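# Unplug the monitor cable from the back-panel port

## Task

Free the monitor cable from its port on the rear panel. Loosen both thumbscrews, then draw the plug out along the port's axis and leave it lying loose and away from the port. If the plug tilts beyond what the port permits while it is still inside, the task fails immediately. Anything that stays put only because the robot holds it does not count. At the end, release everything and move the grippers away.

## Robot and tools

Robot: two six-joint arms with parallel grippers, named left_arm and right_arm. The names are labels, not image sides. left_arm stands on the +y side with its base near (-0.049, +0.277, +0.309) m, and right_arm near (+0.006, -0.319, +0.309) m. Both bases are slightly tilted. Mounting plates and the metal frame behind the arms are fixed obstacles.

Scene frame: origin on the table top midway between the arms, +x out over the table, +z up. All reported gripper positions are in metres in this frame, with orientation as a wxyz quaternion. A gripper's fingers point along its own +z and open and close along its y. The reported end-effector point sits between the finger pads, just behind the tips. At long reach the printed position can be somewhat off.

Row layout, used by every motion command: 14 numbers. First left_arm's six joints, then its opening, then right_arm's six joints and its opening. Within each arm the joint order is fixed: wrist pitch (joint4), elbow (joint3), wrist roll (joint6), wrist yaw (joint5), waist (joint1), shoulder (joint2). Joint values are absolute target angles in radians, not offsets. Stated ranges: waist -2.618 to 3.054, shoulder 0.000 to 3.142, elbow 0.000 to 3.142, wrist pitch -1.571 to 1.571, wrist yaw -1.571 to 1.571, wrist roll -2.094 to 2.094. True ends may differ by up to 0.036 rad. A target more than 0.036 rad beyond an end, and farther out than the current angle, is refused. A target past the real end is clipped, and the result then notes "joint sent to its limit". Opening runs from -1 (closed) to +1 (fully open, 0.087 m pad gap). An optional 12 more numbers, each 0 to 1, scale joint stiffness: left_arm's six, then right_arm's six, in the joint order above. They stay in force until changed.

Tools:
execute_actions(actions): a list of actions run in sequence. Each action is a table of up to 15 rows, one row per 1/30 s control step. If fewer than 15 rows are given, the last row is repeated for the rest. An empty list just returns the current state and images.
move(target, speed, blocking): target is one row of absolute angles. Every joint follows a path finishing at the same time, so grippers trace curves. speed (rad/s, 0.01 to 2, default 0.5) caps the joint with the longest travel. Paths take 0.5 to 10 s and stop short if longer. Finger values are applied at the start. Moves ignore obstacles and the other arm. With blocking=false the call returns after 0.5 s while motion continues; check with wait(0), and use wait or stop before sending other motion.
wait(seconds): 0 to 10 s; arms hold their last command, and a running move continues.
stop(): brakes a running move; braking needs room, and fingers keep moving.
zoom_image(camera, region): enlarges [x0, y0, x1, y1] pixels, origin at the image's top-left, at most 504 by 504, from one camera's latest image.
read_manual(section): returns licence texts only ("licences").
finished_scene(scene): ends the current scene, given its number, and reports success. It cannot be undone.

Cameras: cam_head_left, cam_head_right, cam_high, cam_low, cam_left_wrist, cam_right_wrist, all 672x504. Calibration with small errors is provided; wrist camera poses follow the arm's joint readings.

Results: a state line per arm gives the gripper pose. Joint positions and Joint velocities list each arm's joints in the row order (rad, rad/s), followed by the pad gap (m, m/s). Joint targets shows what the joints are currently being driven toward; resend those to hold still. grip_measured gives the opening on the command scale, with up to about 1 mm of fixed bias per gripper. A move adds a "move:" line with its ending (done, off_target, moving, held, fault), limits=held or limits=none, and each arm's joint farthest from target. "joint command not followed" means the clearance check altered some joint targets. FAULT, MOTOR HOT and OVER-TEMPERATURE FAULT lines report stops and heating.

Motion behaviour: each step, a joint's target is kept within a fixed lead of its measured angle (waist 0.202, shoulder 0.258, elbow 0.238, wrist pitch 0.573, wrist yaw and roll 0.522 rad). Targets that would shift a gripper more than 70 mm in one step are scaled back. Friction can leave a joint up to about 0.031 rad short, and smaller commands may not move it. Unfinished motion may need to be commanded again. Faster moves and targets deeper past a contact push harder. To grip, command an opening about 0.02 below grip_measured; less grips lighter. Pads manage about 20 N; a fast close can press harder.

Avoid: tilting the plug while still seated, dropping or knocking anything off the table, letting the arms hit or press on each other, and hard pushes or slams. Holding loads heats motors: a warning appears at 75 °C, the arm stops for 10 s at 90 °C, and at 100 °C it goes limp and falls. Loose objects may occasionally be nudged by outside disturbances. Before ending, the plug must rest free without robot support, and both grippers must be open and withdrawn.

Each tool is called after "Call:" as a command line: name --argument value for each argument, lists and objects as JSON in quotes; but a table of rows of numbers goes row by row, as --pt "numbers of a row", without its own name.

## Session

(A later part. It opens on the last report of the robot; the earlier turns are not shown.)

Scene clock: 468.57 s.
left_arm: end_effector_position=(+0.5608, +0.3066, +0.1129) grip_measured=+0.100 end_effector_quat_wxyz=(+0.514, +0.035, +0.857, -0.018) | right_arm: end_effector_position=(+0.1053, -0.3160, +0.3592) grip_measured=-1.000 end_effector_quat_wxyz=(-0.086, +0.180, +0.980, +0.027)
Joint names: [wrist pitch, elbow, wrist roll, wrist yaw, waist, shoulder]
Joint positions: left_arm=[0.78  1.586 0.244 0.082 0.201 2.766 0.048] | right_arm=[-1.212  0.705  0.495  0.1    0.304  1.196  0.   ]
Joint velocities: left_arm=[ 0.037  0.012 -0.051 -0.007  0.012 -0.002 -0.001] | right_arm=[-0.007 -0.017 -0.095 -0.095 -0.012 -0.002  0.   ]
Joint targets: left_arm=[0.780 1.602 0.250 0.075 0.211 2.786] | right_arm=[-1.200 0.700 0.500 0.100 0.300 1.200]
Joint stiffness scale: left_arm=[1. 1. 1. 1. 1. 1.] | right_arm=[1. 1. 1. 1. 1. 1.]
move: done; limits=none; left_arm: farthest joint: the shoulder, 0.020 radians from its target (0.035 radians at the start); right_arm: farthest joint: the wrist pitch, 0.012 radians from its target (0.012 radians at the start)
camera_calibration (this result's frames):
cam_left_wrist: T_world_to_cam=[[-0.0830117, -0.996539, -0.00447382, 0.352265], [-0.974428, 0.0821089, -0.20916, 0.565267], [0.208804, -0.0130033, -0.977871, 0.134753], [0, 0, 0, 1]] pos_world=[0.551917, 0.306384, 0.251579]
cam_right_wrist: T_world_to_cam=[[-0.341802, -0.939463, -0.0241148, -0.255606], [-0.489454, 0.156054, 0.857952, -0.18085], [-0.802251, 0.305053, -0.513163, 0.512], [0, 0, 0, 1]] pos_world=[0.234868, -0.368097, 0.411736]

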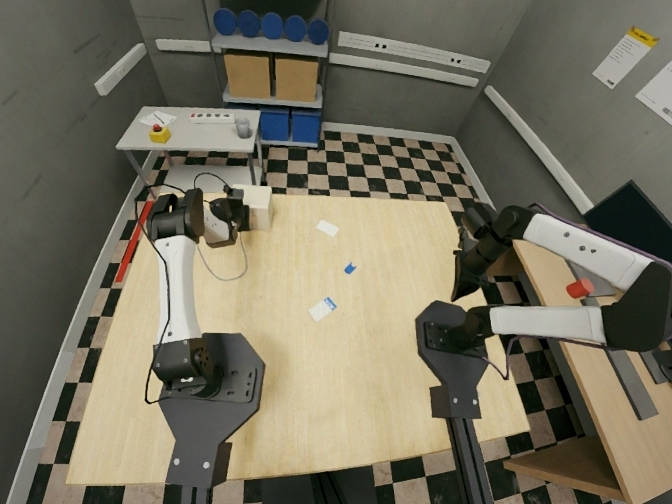

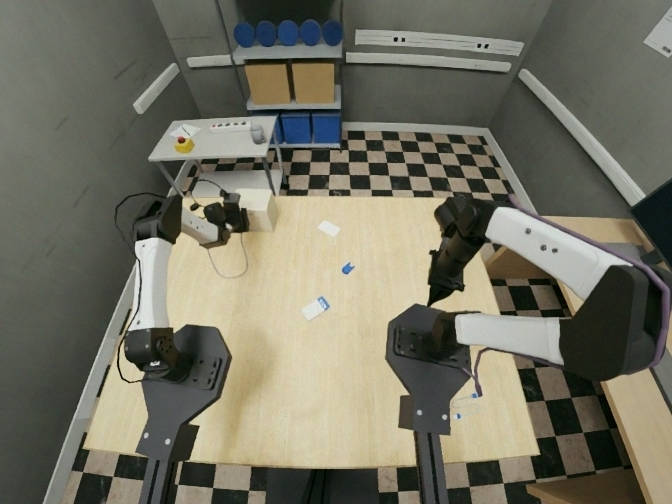

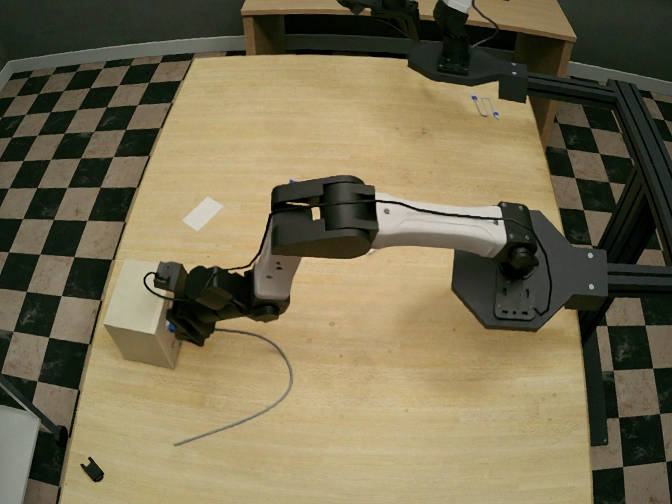

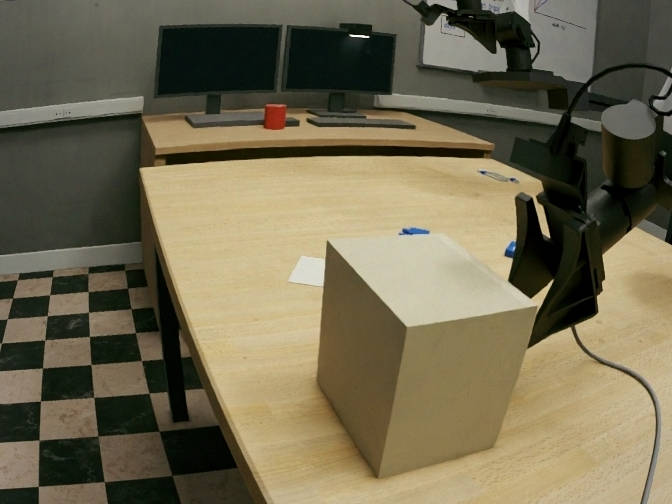

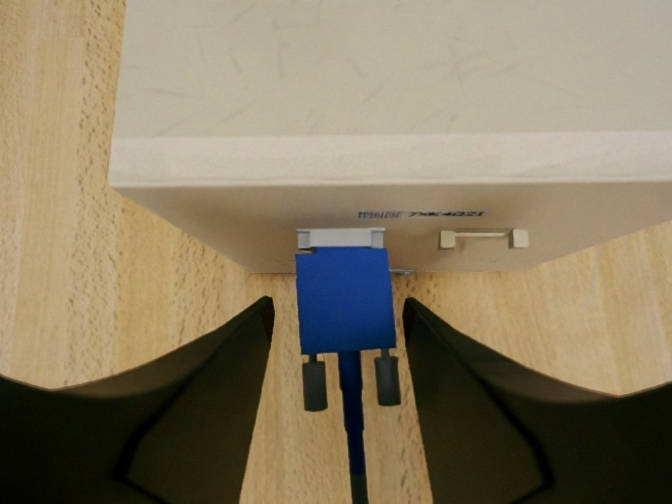

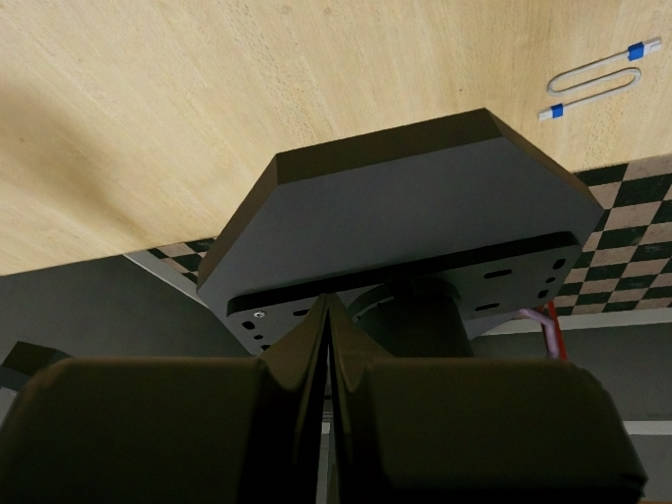

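Call:
execute_actions --actions '[[[0.78,1.602,0.25,0.08,0.2,2.786,0.07,-1.2,0.7,0.5,0.1,0.3,1.2,-1],[0.78,1.602,0.25,0.08,0.2,2.786,0.04,-1.2,0.7,0.5,0.1,0.3,1.2,-1],[0.78,1.602,0.25,0.08,0.2,2.786,0.01,-1.2,0.7,0.5,0.1,0.3,1.2,-1],[0.78,1.602,0.25,0.08,0.2,2.786,-0.02,-1.2,0.7,0.5,0.1,0.3,1.2,-1],[0.78,1.602,0.25,0.08,0.2,2.786,-0.04,-1.2,0.7,0.5,0.1,0.3,1.2,-1],[0.78,1.602,0.25,0.08,0.2,2.786,-0.06,-1.2,0.7,0.5,0.1,0.3,1.2,-1],[0.78,1.602,0.25,0.08,0.2,2.786,-0.08,-1.2,0.7,0.5,0.1,0.3,1.2,-1],[0.78,1.602,0.25,0.08,0.2,2.786,-0.1,-1.2,0.7,0.5,0.1,0.3,1.2,-1],[0.78,1.602,0.25,0.08,0.2,2.786,-0.12,-1.2,0.7,0.5,0.1,0.3,1.2,-1],[0.78,1.602,0.25,0.08,0.2,2.786,-0.14,-1.2,0.7,0.5,0.1,0.3,1.2,-1],[0.78,1.602,0.25,0.08,0.2,2.786,-0.16,-1.2,0.7,0.5,0.1,0.3,1.2,-1],[0.78,1.602,0.25,0.08,0.2,2.786,-0.18,-1.2,0.7,0.5,0.1,0.3,1.2,-1],[0.78,1.602,0.25,0.08,0.2,2.786,-0.2,-1.2,0.7,0.5,0.1,0.3,1.2,-1],[0.78,1.602,0.25,0.08,0.2,2.786,-0.215,-1.2,0.7,0.5,0.1,0.3,1.2,-1],[0.78,1.602,0.25,0.08,0.2,2.786,-0.23,-1.2,0.7,0.5,0.1,0.3,1.2,-1]],[[0.78,1.602,0.25,0.08,0.2,2.786,-0.24,-1.2,0.7,0.5,0.1,0.3,1.2,-1],[0.78,1.602,0.25,0.08,0.2,2.786,-0.25,-1.2,0.7,0.5,0.1,0.3,1.2,-1],[0.78,1.602,0.25,0.08,0.2,2.786,-0.26,-1.2,0.7,0.5,0.1,0.3,1.2,-1],[0.78,1.602,0.25,0.08,0.2,2.786,-0.27,-1.2,0.7,0.5,0.1,0.3,1.2,-1],[0.78,1.602,0.25,0.08,0.2,2.786,-0.28,-1.2,0.7,0.5,0.1,0.3,1.2,-1],[0.78,1.602,0.25,0.08,0.2,2.786,-0.29,-1.2,0.7,0.5,0.1,0.3,1.2,-1],[0.78,1.602,0.25,0.08,0.2,2.786,-0.3,-1.2,0.7,0.5,0.1,0.3,1.2,-1]]]'

Scene clock: 470.53 s.
left_arm: end_effector_position=(+0.5609, +0.3065, +0.1131) grip_measured=-0.286 end_effector_quat_wxyz=(+0.514, +0.035, +0.857, -0.018) | right_arm: end_effector_position=(+0.1053, -0.3160, +0.3592) grip_measured=-1.000 end_effector_quat_wxyz=(-0.086, +0.180, +0.980, +0.027)
Joint names: [wrist pitch, elbow, wrist roll, wrist yaw, waist, shoulder]
Joint positions: left_arm=[0.78  1.587 0.244 0.083 0.201 2.766 0.031] | right_arm=[-1.212  0.705  0.495  0.1    0.304  1.196  0.   ]
Joint velocities: left_arm=[ 0.051 -0.017  0.022  0.037 -0.002  0.002  0.   ] | right_arm=[-0.007 -0.017  0.095 -0.037 -0.012 -0.012  0.   ]
Joint targets: left_arm=[0.780 1.602 0.250 0.080 0.200 2.786] | right_arm=[-1.200 0.700 0.500 0.100 0.300 1.200]
Joint stiffness scale: left_arm=[1. 1. 1. 1. 1. 1.] | right_arm=[1. 1. 1. 1. 1. 1.]
camera_calibration (this result's frames):
cam_left_wrist: T_world_to_cam=[[-0.0835975, -0.996491, -0.0041992, 0.352466], [-0.974269, 0.082617, -0.2097, 0.56527], [0.209311, -0.0134392, -0.977757, 0.134698], [0, 0, 0, 1]] pos_world=[0.551996, 0.306339, 0.251719]
cam_right_wrist: T_world_to_cam=[[-0.341802, -0.939463, -0.0241148, -0.255606], [-0.489454, 0.156054, 0.857952, -0.18085], [-0.802251, 0.305053, -0.513163, 0.512], [0, 0, 0, 1]] pos_world=[0.234868, -0.368097, 0.411736]

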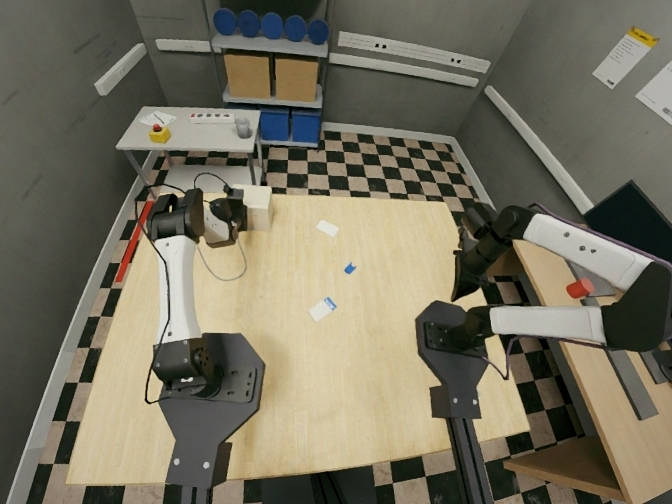

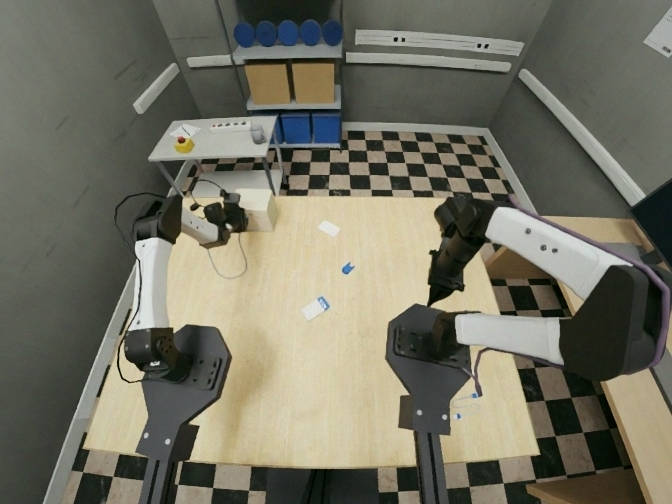

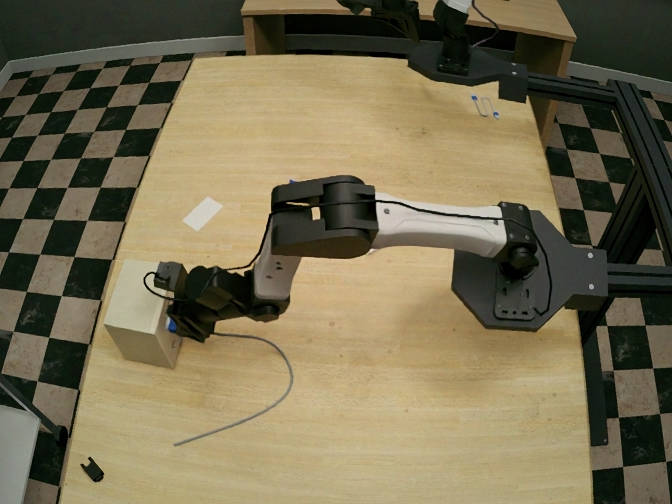

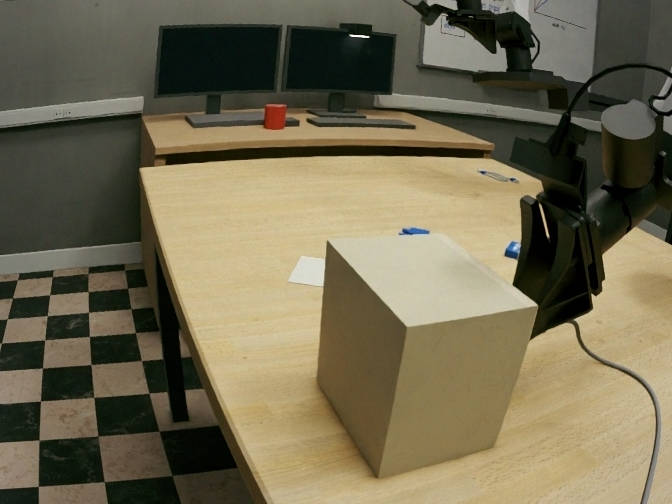

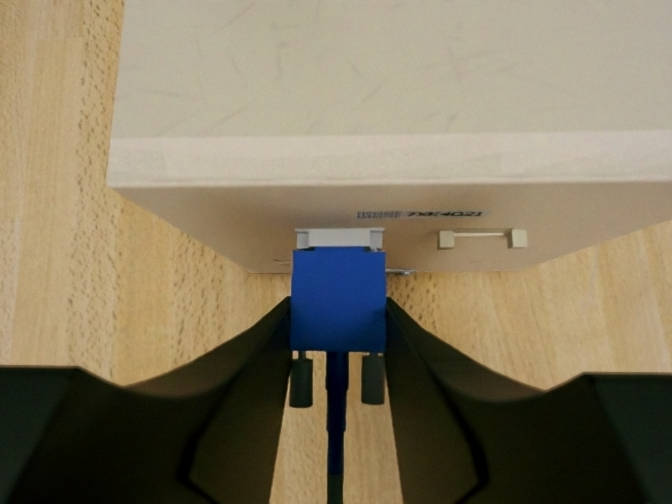

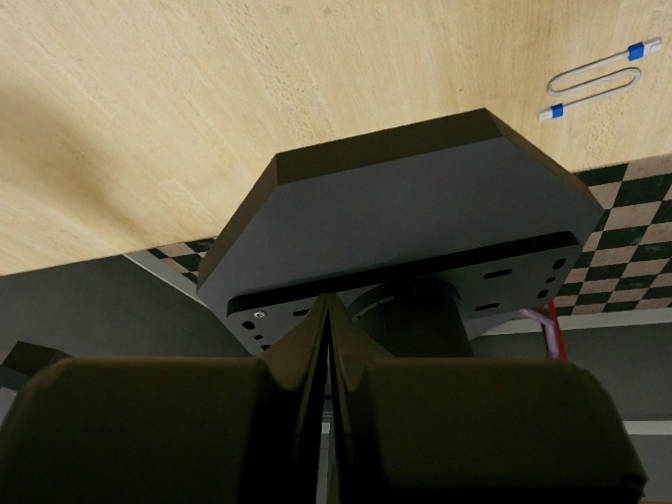

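Call:
execute_actions --actions '[[[0.785,1.571,0.248,0.088,0.205,2.761,-0.31,-1.2,0.7,0.5,0.1,0.3,1.2,-1]],[[0.788,1.566,0.248,0.089,0.206,2.759,-0.31,-1.2,0.7,0.5,0.1,0.3,1.2,-1],[0.79,1.563,0.248,0.089,0.206,2.758,-0.31,-1.2,0.7,0.5,0.1,0.3,1.2,-1],[0.792,1.56,0.248,0.09,0.206,2.757,-0.31,-1.2,0.7,0.5,0.1,0.3,1.2,-1],[0.794,1.557,0.248,0.09,0.207,2.756,-0.31,-1.2,0.7,0.5,0.1,0.3,1.2,-1],[0.796,1.554,0.248,0.09,0.207,2.755,-0.31,-1.2,0.7,0.5,0.1,0.3,1.2,-1],[0.798,1.551,0.248,0.091,0.207,2.754,-0.31,-1.2,0.7,0.5,0.1,0.3,1.2,-1],[0.8,1.548,0.249,0.091,0.208,2.753,-0.31,-1.2,0.7,0.5,0.1,0.3,1.2,-1],[0.802,1.545,0.249,0.092,0.208,2.752,-0.31,-1.2,0.7,0.5,0.1,0.3,1.2,-1],[0.804,1.542,0.249,0.092,0.208,2.751,-0.31,-1.2,0.7,0.5,0.1,0.3,1.2,-1],[0.806,1.539,0.249,0.093,0.209,2.75,-0.31,-1.2,0.7,0.5,0.1,0.3,1.2,-1],[0.808,1.536,0.25,0.093,0.209,2.749,-0.31,-1.2,0.7,0.5,0.1,0.3,1.2,-1],[0.81,1.533,0.25,0.094,0.209,2.748,-0.31,-1.2,0.7,0.5,0.1,0.3,1.2,-1],[0.812,1.53,0.25,0.094,0.21,2.747,-0.31,-1.2,0.7,0.5,0.1,0.3,1.2,-1],[0.814,1.527,0.25,0.095,0.21,2.746,-0.31,-1.2,0.7,0.5,0.1,0.3,1.2,-1],[0.816,1.524,0.25,0.095,0.21,2.745,-0.31,-1.2,0.7,0.5,0.1,0.3,1.2,-1]]]'

Scene clock: 474.10 s.
left_arm: end_effector_position=(+0.5567, +0.3061, +0.1128) grip_measured=-0.286 end_effector_quat_wxyz=(+0.518, +0.035, +0.855, -0.017) | right_arm: end_effector_position=(+0.1053, -0.3160, +0.3592) grip_measured=-1.000 end_effector_quat_wxyz=(-0.086, +0.180, +0.980, +0.027)
Joint names: [wrist pitch, elbow, wrist roll, wrist yaw, waist, shoulder]
Joint positions: left_arm=[0.811 1.559 0.245 0.084 0.201 2.762 0.031] | right_arm=[-1.212  0.705  0.495  0.1    0.304  1.196  0.   ]
Joint velocities: left_arm=[ 0.037 -0.203  0.007  0.022  0.002 -0.085  0.001] | right_arm=[-0.051 -0.017 -0.037 -0.007 -0.022 -0.007  0.   ]
Joint targets: left_arm=[0.816 1.524 0.250 0.095 0.210 2.745] | right_arm=[-1.200 0.700 0.500 0.100 0.300 1.200]
Joint stiffness scale: left_arm=[1. 1. 1. 1. 1. 1.] | right_arm=[1. 1. 1. 1. 1. 1.]
camera_calibration (this result's frames):
cam_left_wrist: T_world_to_cam=[[-0.0832412, -0.996512, -0.00584289, 0.351643], [-0.972655, 0.0825213, -0.217099, 0.561038], [0.216824, -0.0123884, -0.976132, 0.130607], [0, 0, 0, 1]] pos_world=[0.54665, 0.305737, 0.251345]
cam_right_wrist: T_world_to_cam=[[-0.341802, -0.939463, -0.0241148, -0.255606], [-0.489454, 0.156054, 0.857952, -0.18085], [-0.802251, 0.305053, -0.513163, 0.512], [0, 0, 0, 1]] pos_world=[0.234868, -0.368097, 0.411736]

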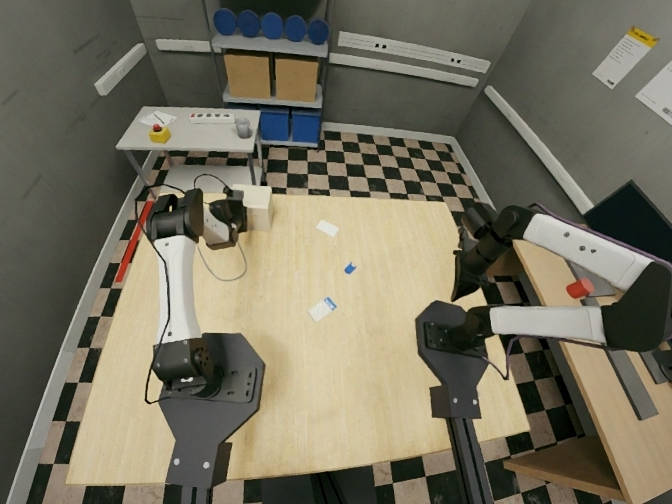

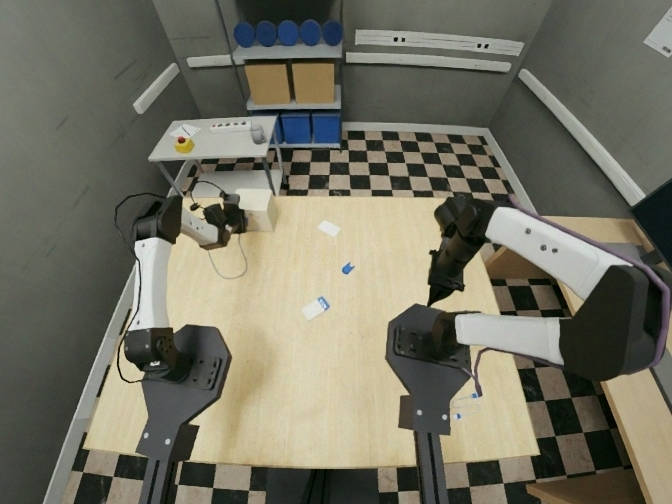

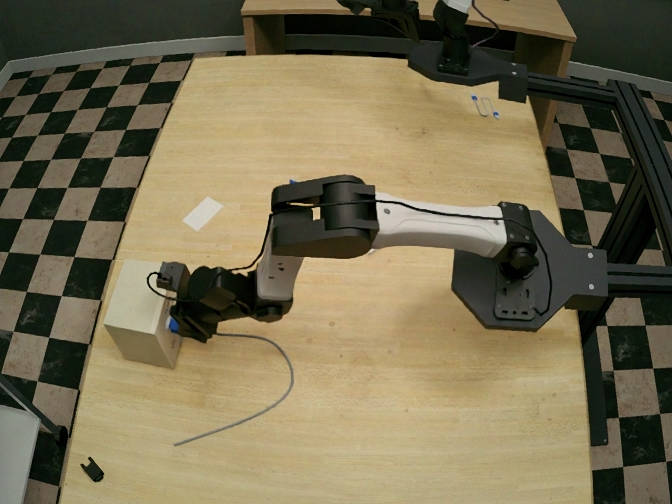

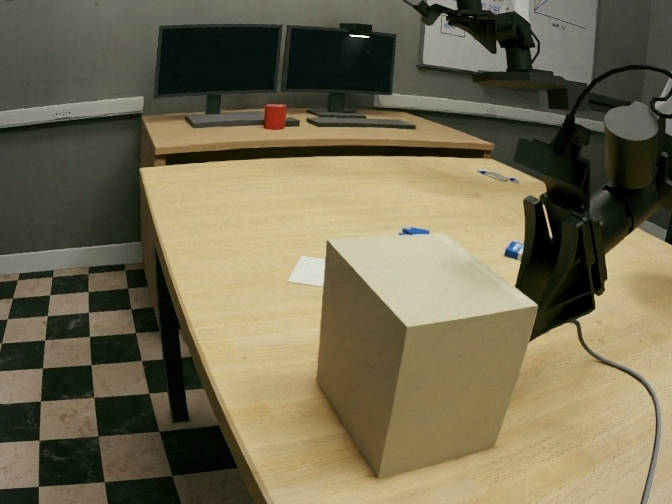

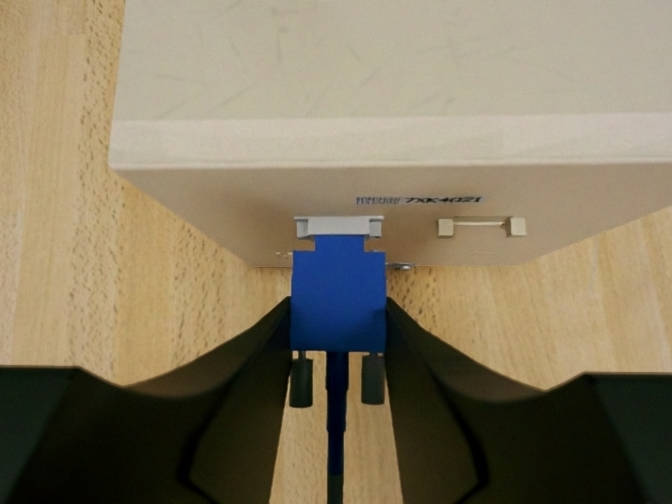

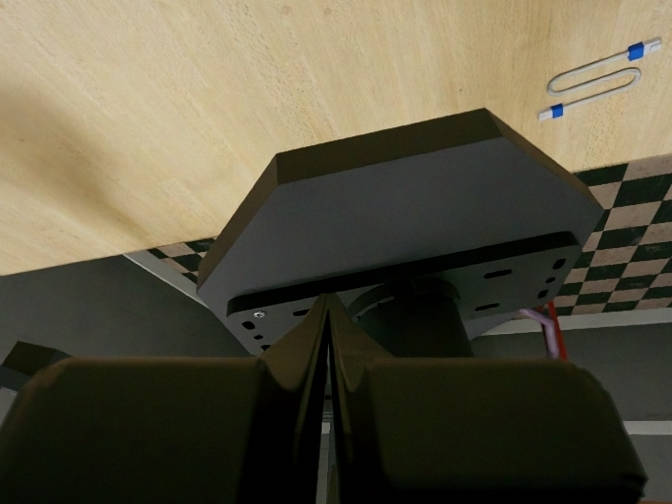

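Coming out.

Call:
move --target '[0.92,1.353,0.257,0.11,0.222,2.69,-0.31,-1.2,0.7,0.5,0.1,0.3,1.2,-1]' --speed 0.12

Scene clock: 476.30 s.
left_arm: end_effector_position=(+0.5177, +0.3048, +0.1078) grip_measured=-0.286 end_effector_quat_wxyz=(+0.505, +0.038, +0.862, -0.022) | right_arm: end_effector_position=(+0.1053, -0.3160, +0.3592) grip_measured=-1.000 end_effector_quat_wxyz=(-0.086, +0.180, +0.980, +0.027)
Joint names: [wrist pitch, elbow, wrist roll, wrist yaw, waist, shoulder]
Joint positions: left_arm=[0.908 1.371 0.251 0.099 0.212 2.702 0.031] | right_arm=[-1.212  0.705  0.495  0.1    0.304  1.196  0.   ]
Joint velocities: left_arm=[-0.007  0.007 -0.022 -0.051  0.007  0.002  0.002] | right_arm=[-0.022  0.002 -0.051 -0.022  0.007 -0.012  0.   ]
Joint targets: left_arm=[0.920 1.353 0.257 0.110 0.222 2.690] | right_arm=[-1.200 0.700 0.500 0.100 0.300 1.200]
Joint stiffness scale: left_arm=[1. 1. 1. 1. 1. 1.] | right_arm=[1. 1. 1. 1. 1. 1.]
move: done; limits=none; left_arm: farthest joint: the elbow, 0.018 radians from its target (0.189 radians at the start); right_arm: farthest joint: the wrist pitch, 0.012 radians from its target (0.012 radians at the start)
camera_calibration (this result's frames):
cam_left_wrist: T_world_to_cam=[[-0.0934171, -0.995626, 0.00132597, 0.35135], [-0.977615, 0.0914749, -0.189475, 0.519023], [0.188525, -0.0189965, -0.981885, 0.151484], [0, 0, 0, 1]] pos_world=[0.511669, 0.305213, 0.246616]
cam_right_wrist: T_world_to_cam=[[-0.341802, -0.939463, -0.0241148, -0.255606], [-0.489454, 0.156054, 0.857952, -0.18085], [-0.802251, 0.305053, -0.513163, 0.512], [0, 0, 0, 1]] pos_world=[0.234868, -0.368097, 0.411736]

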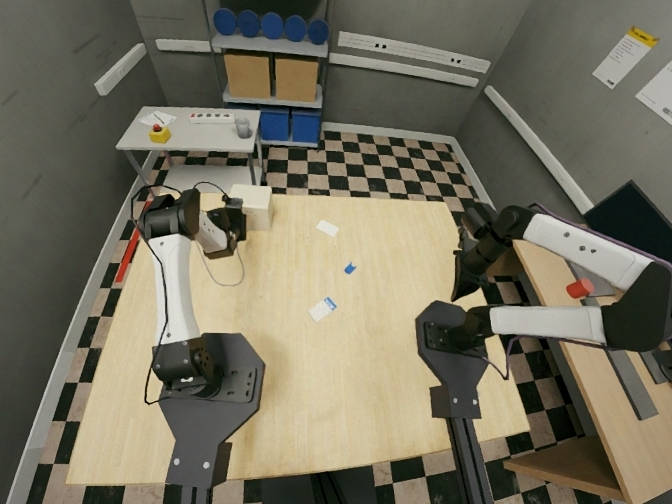

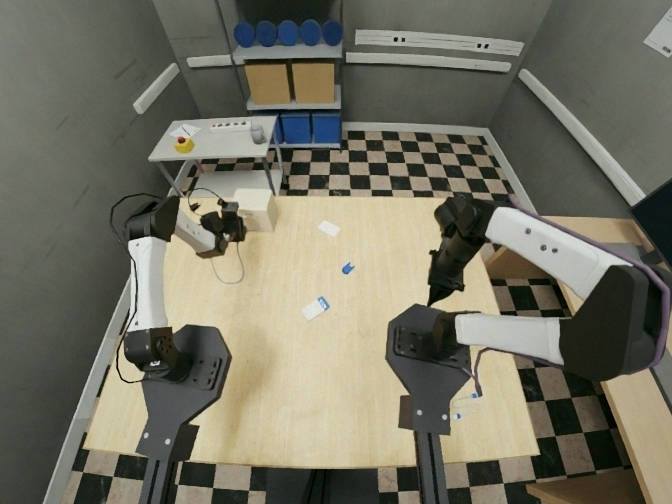

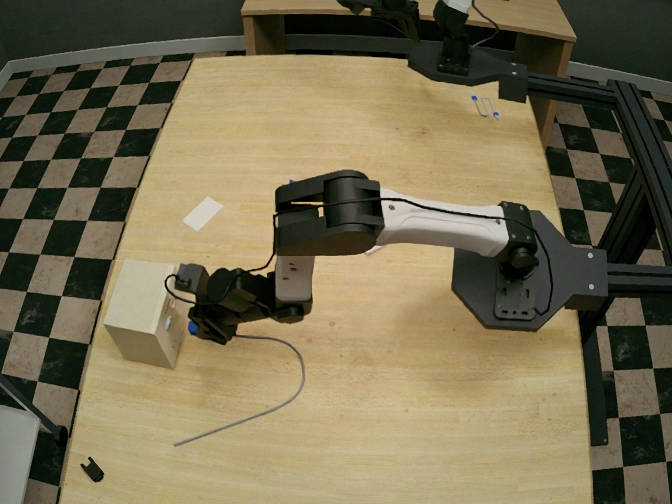

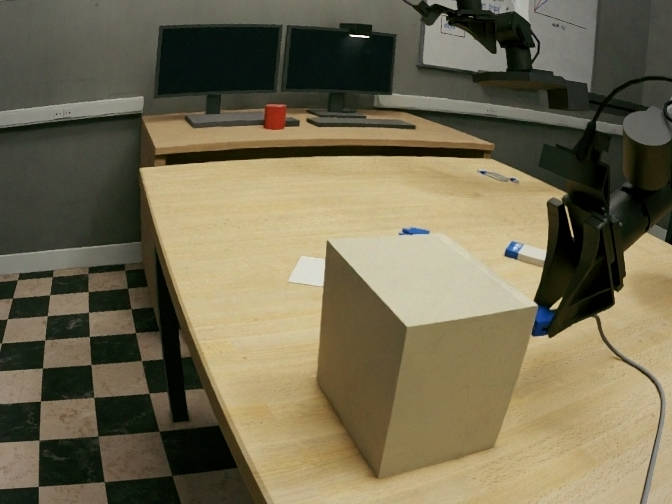

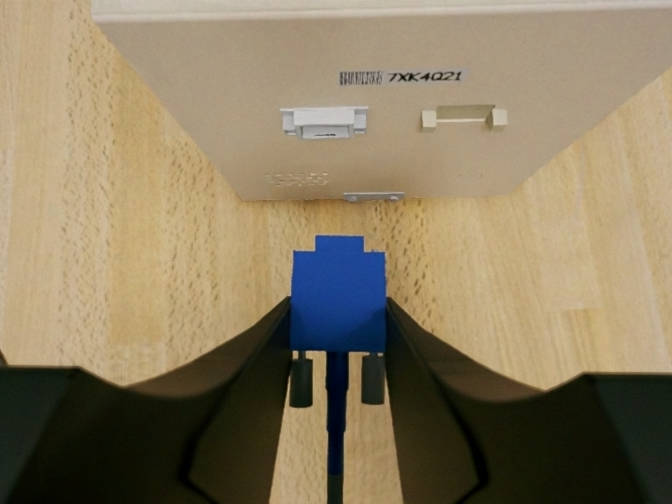

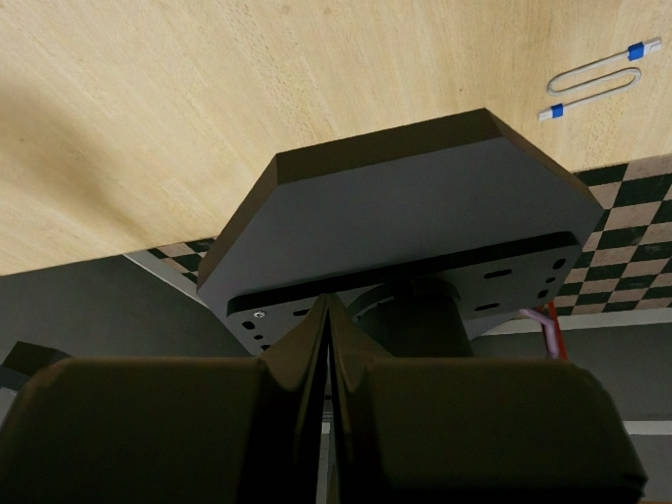

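Call:
move --target '[1.118,1.462,0.257,0.1,0.215,2.998,-0.31,-1.2,0.7,0.5,0.1,0.3,1.2,-1]' --speed 0.2

Scene clock: 478.63 s.
left_arm: end_effector_position=(+0.4824, +0.2860, +0.0228) grip_measured=-0.286 end_effector_quat_wxyz=(+0.503, +0.039, +0.863, -0.023) | right_arm: end_effector_position=(+0.1053, -0.3160, +0.3592) grip_measured=-1.000 end_effector_quat_wxyz=(-0.086, +0.180, +0.980, +0.027)
Joint names: [wrist pitch, elbow, wrist roll, wrist yaw, waist, shoulder]
Joint positions: left_arm=[1.106 1.445 0.251 0.099 0.212 2.98  0.031] | right_arm=[-1.212  0.705  0.495  0.1    0.304  1.196  0.   ]
Joint velocities: left_arm=[ 0.022  0.017  0.007  0.037 -0.007 -0.017 -0.   ] | right_arm=[ 0.095 -0.012 -0.051 -0.037 -0.007 -0.017  0.   ]
Joint targets: left_arm=[1.118 1.462 0.257 0.100 0.215 2.998] | right_arm=[-1.200 0.700 0.500 0.100 0.300 1.200]
Joint stiffness scale: left_arm=[1. 1. 1. 1. 1. 1.] | right_arm=[1. 1. 1. 1. 1. 1.]
move: done; limits=none; left_arm: farthest joint: the shoulder, 0.018 radians from its target (0.296 radians at the start); right_arm: farthest joint: the wrist pitch, 0.012 radians from its target (0.012 radians at the start)
camera_calibration (this result's frames):
cam_left_wrist: T_world_to_cam=[[-0.0948589, -0.995489, 0.00203423, 0.330066], [-0.978653, 0.0928799, -0.183336, 0.470111], [0.18232, -0.0193819, -0.983048, 0.077437], [0, 0, 0, 1]] pos_world=[0.477267, 0.286414, 0.161641]
cam_right_wrist: T_world_to_cam=[[-0.341802, -0.939463, -0.0241148, -0.255606], [-0.489454, 0.156054, 0.857952, -0.18085], [-0.802251, 0.305053, -0.513163, 0.512], [0, 0, 0, 1]] pos_world=[0.234868, -0.368097, 0.411736]

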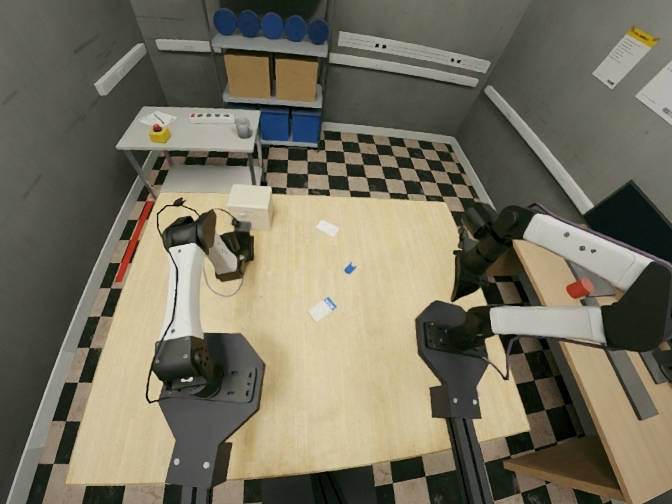

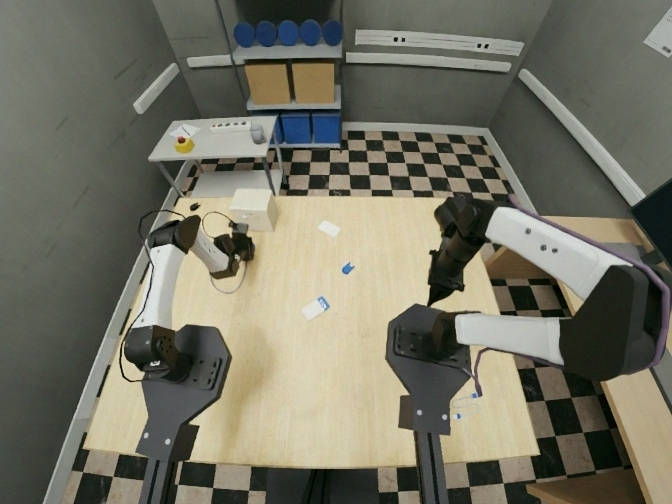

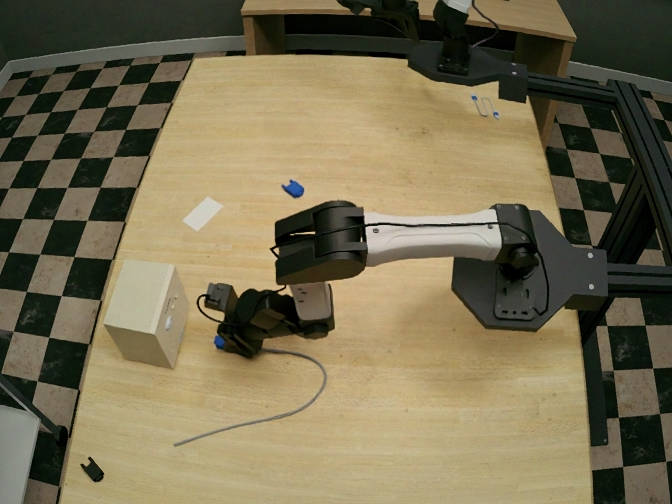

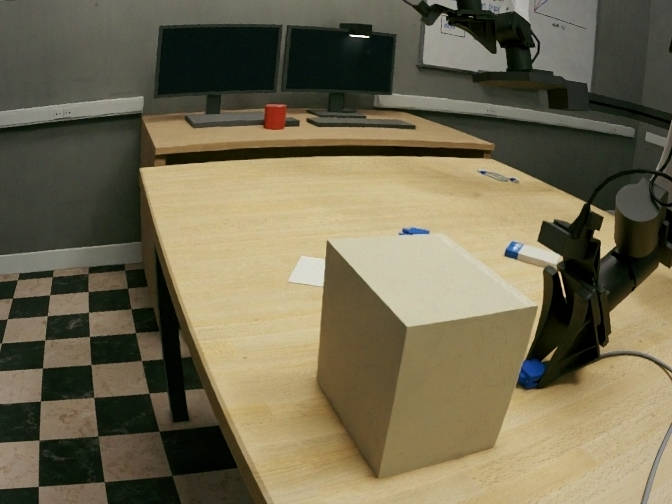

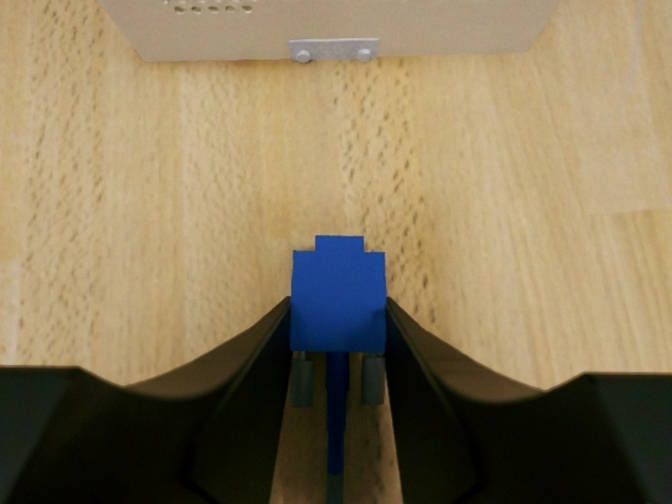

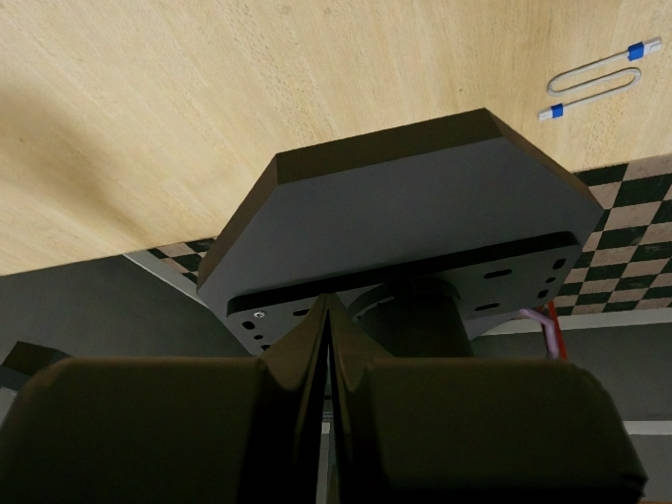

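Lower slowly ~11 mm more.

Call:
move --target '[1.13,1.462,0.257,0.1,0.215,3.026,-0.31,-1.2,0.7,0.5,0.1,0.3,1.2,-1]' --speed 0.04

Scene clock: 480.27 s.
left_arm: end_effector_position=(+0.4819, +0.2858, +0.0218) grip_measured=-0.286 end_effector_quat_wxyz=(+0.513, +0.038, +0.857, -0.020) | right_arm: end_effector_position=(+0.1053, -0.3160, +0.3592) grip_measured=-1.000 end_effector_quat_wxyz=(-0.086, +0.180, +0.980, +0.027)
Joint names: [wrist pitch, elbow, wrist roll, wrist yaw, waist, shoulder]
Joint positions: left_arm=[1.148 1.445 0.251 0.099 0.212 2.998 0.031] | right_arm=[-1.212  0.705  0.495  0.1    0.304  1.196  0.   ]
Joint velocities: left_arm=[ 0.051  0.007  0.007  0.022 -0.002  0.002 -0.   ] | right_arm=[ 0.11  -0.012  0.037 -0.007  0.002  0.007  0.   ]
Joint targets: left_arm=[1.130 1.462 0.257 0.100 0.215 3.026] | right_arm=[-1.200 0.700 0.500 0.100 0.300 1.200]
Joint stiffness scale: left_arm=[1. 1. 1. 1. 1. 1.] | right_arm=[1. 1. 1. 1. 1. 1.]
move: off_target (left_arm); limits=none; left_arm: farthest joint: the shoulder, 0.028 radians from its target (0.046 radians at the start); right_arm: farthest joint: the wrist pitch, 0.012 radians from its target (0.012 radians at the start)
camera_calibration (this result's frames):
cam_left_wrist: T_world_to_cam=[[-0.0908462, -0.99586, -0.00302414, 0.328066], [-0.97444, 0.0895179, -0.20604, 0.468826], [0.205458, -0.0157712, -0.978539, 0.0643224], [0, 0, 0, 1]] pos_world=[0.47343, 0.285754, 0.160531]
cam_right_wrist: T_world_to_cam=[[-0.341802, -0.939463, -0.0241148, -0.255606], [-0.489454, 0.156054, 0.857952, -0.18085], [-0.802251, 0.305053, -0.513163, 0.512], [0, 0, 0, 1]] pos_world=[0.234868, -0.368097, 0.411736]

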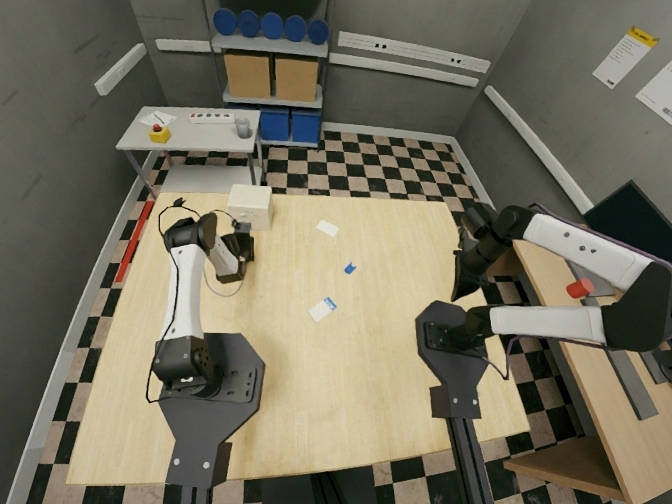

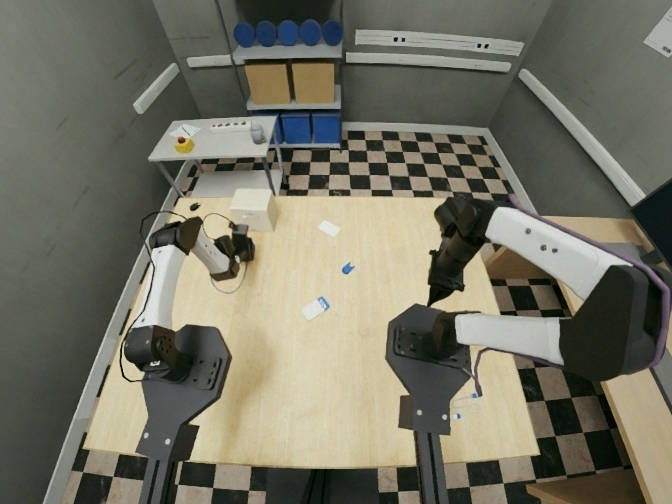

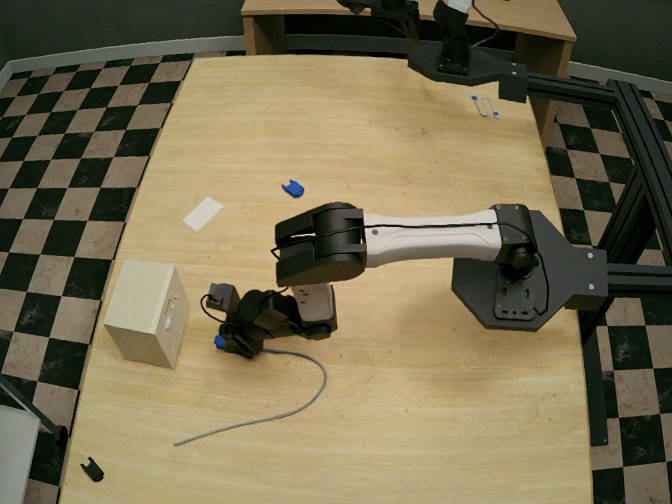

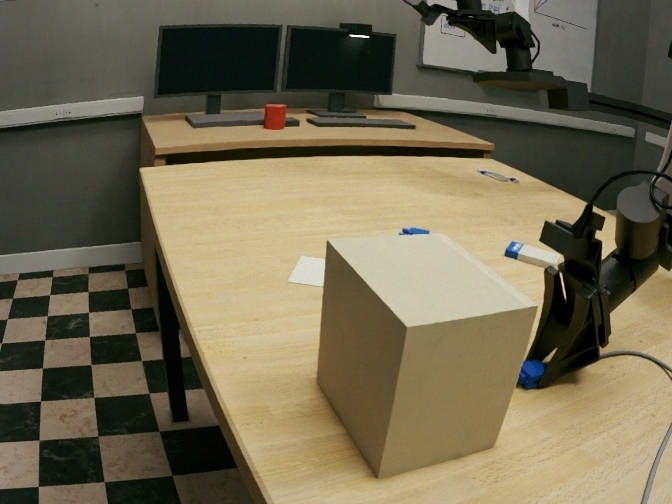

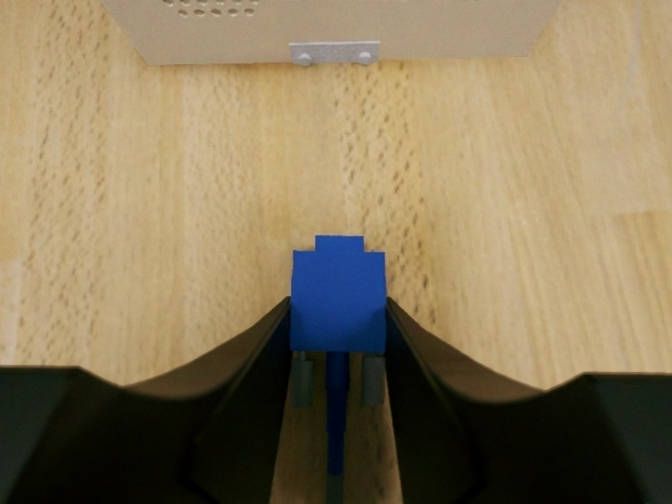

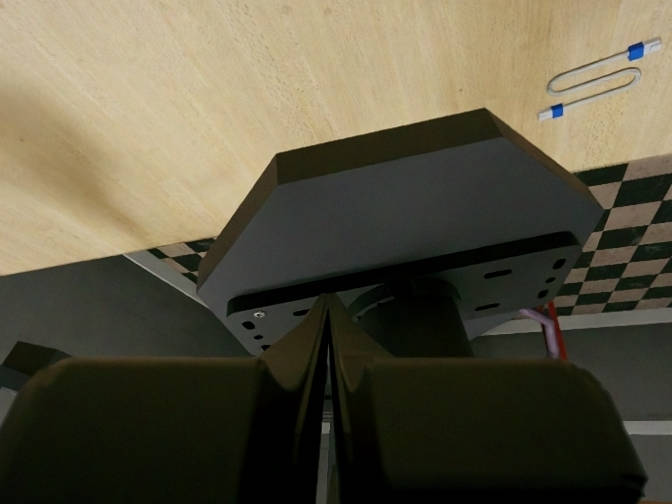

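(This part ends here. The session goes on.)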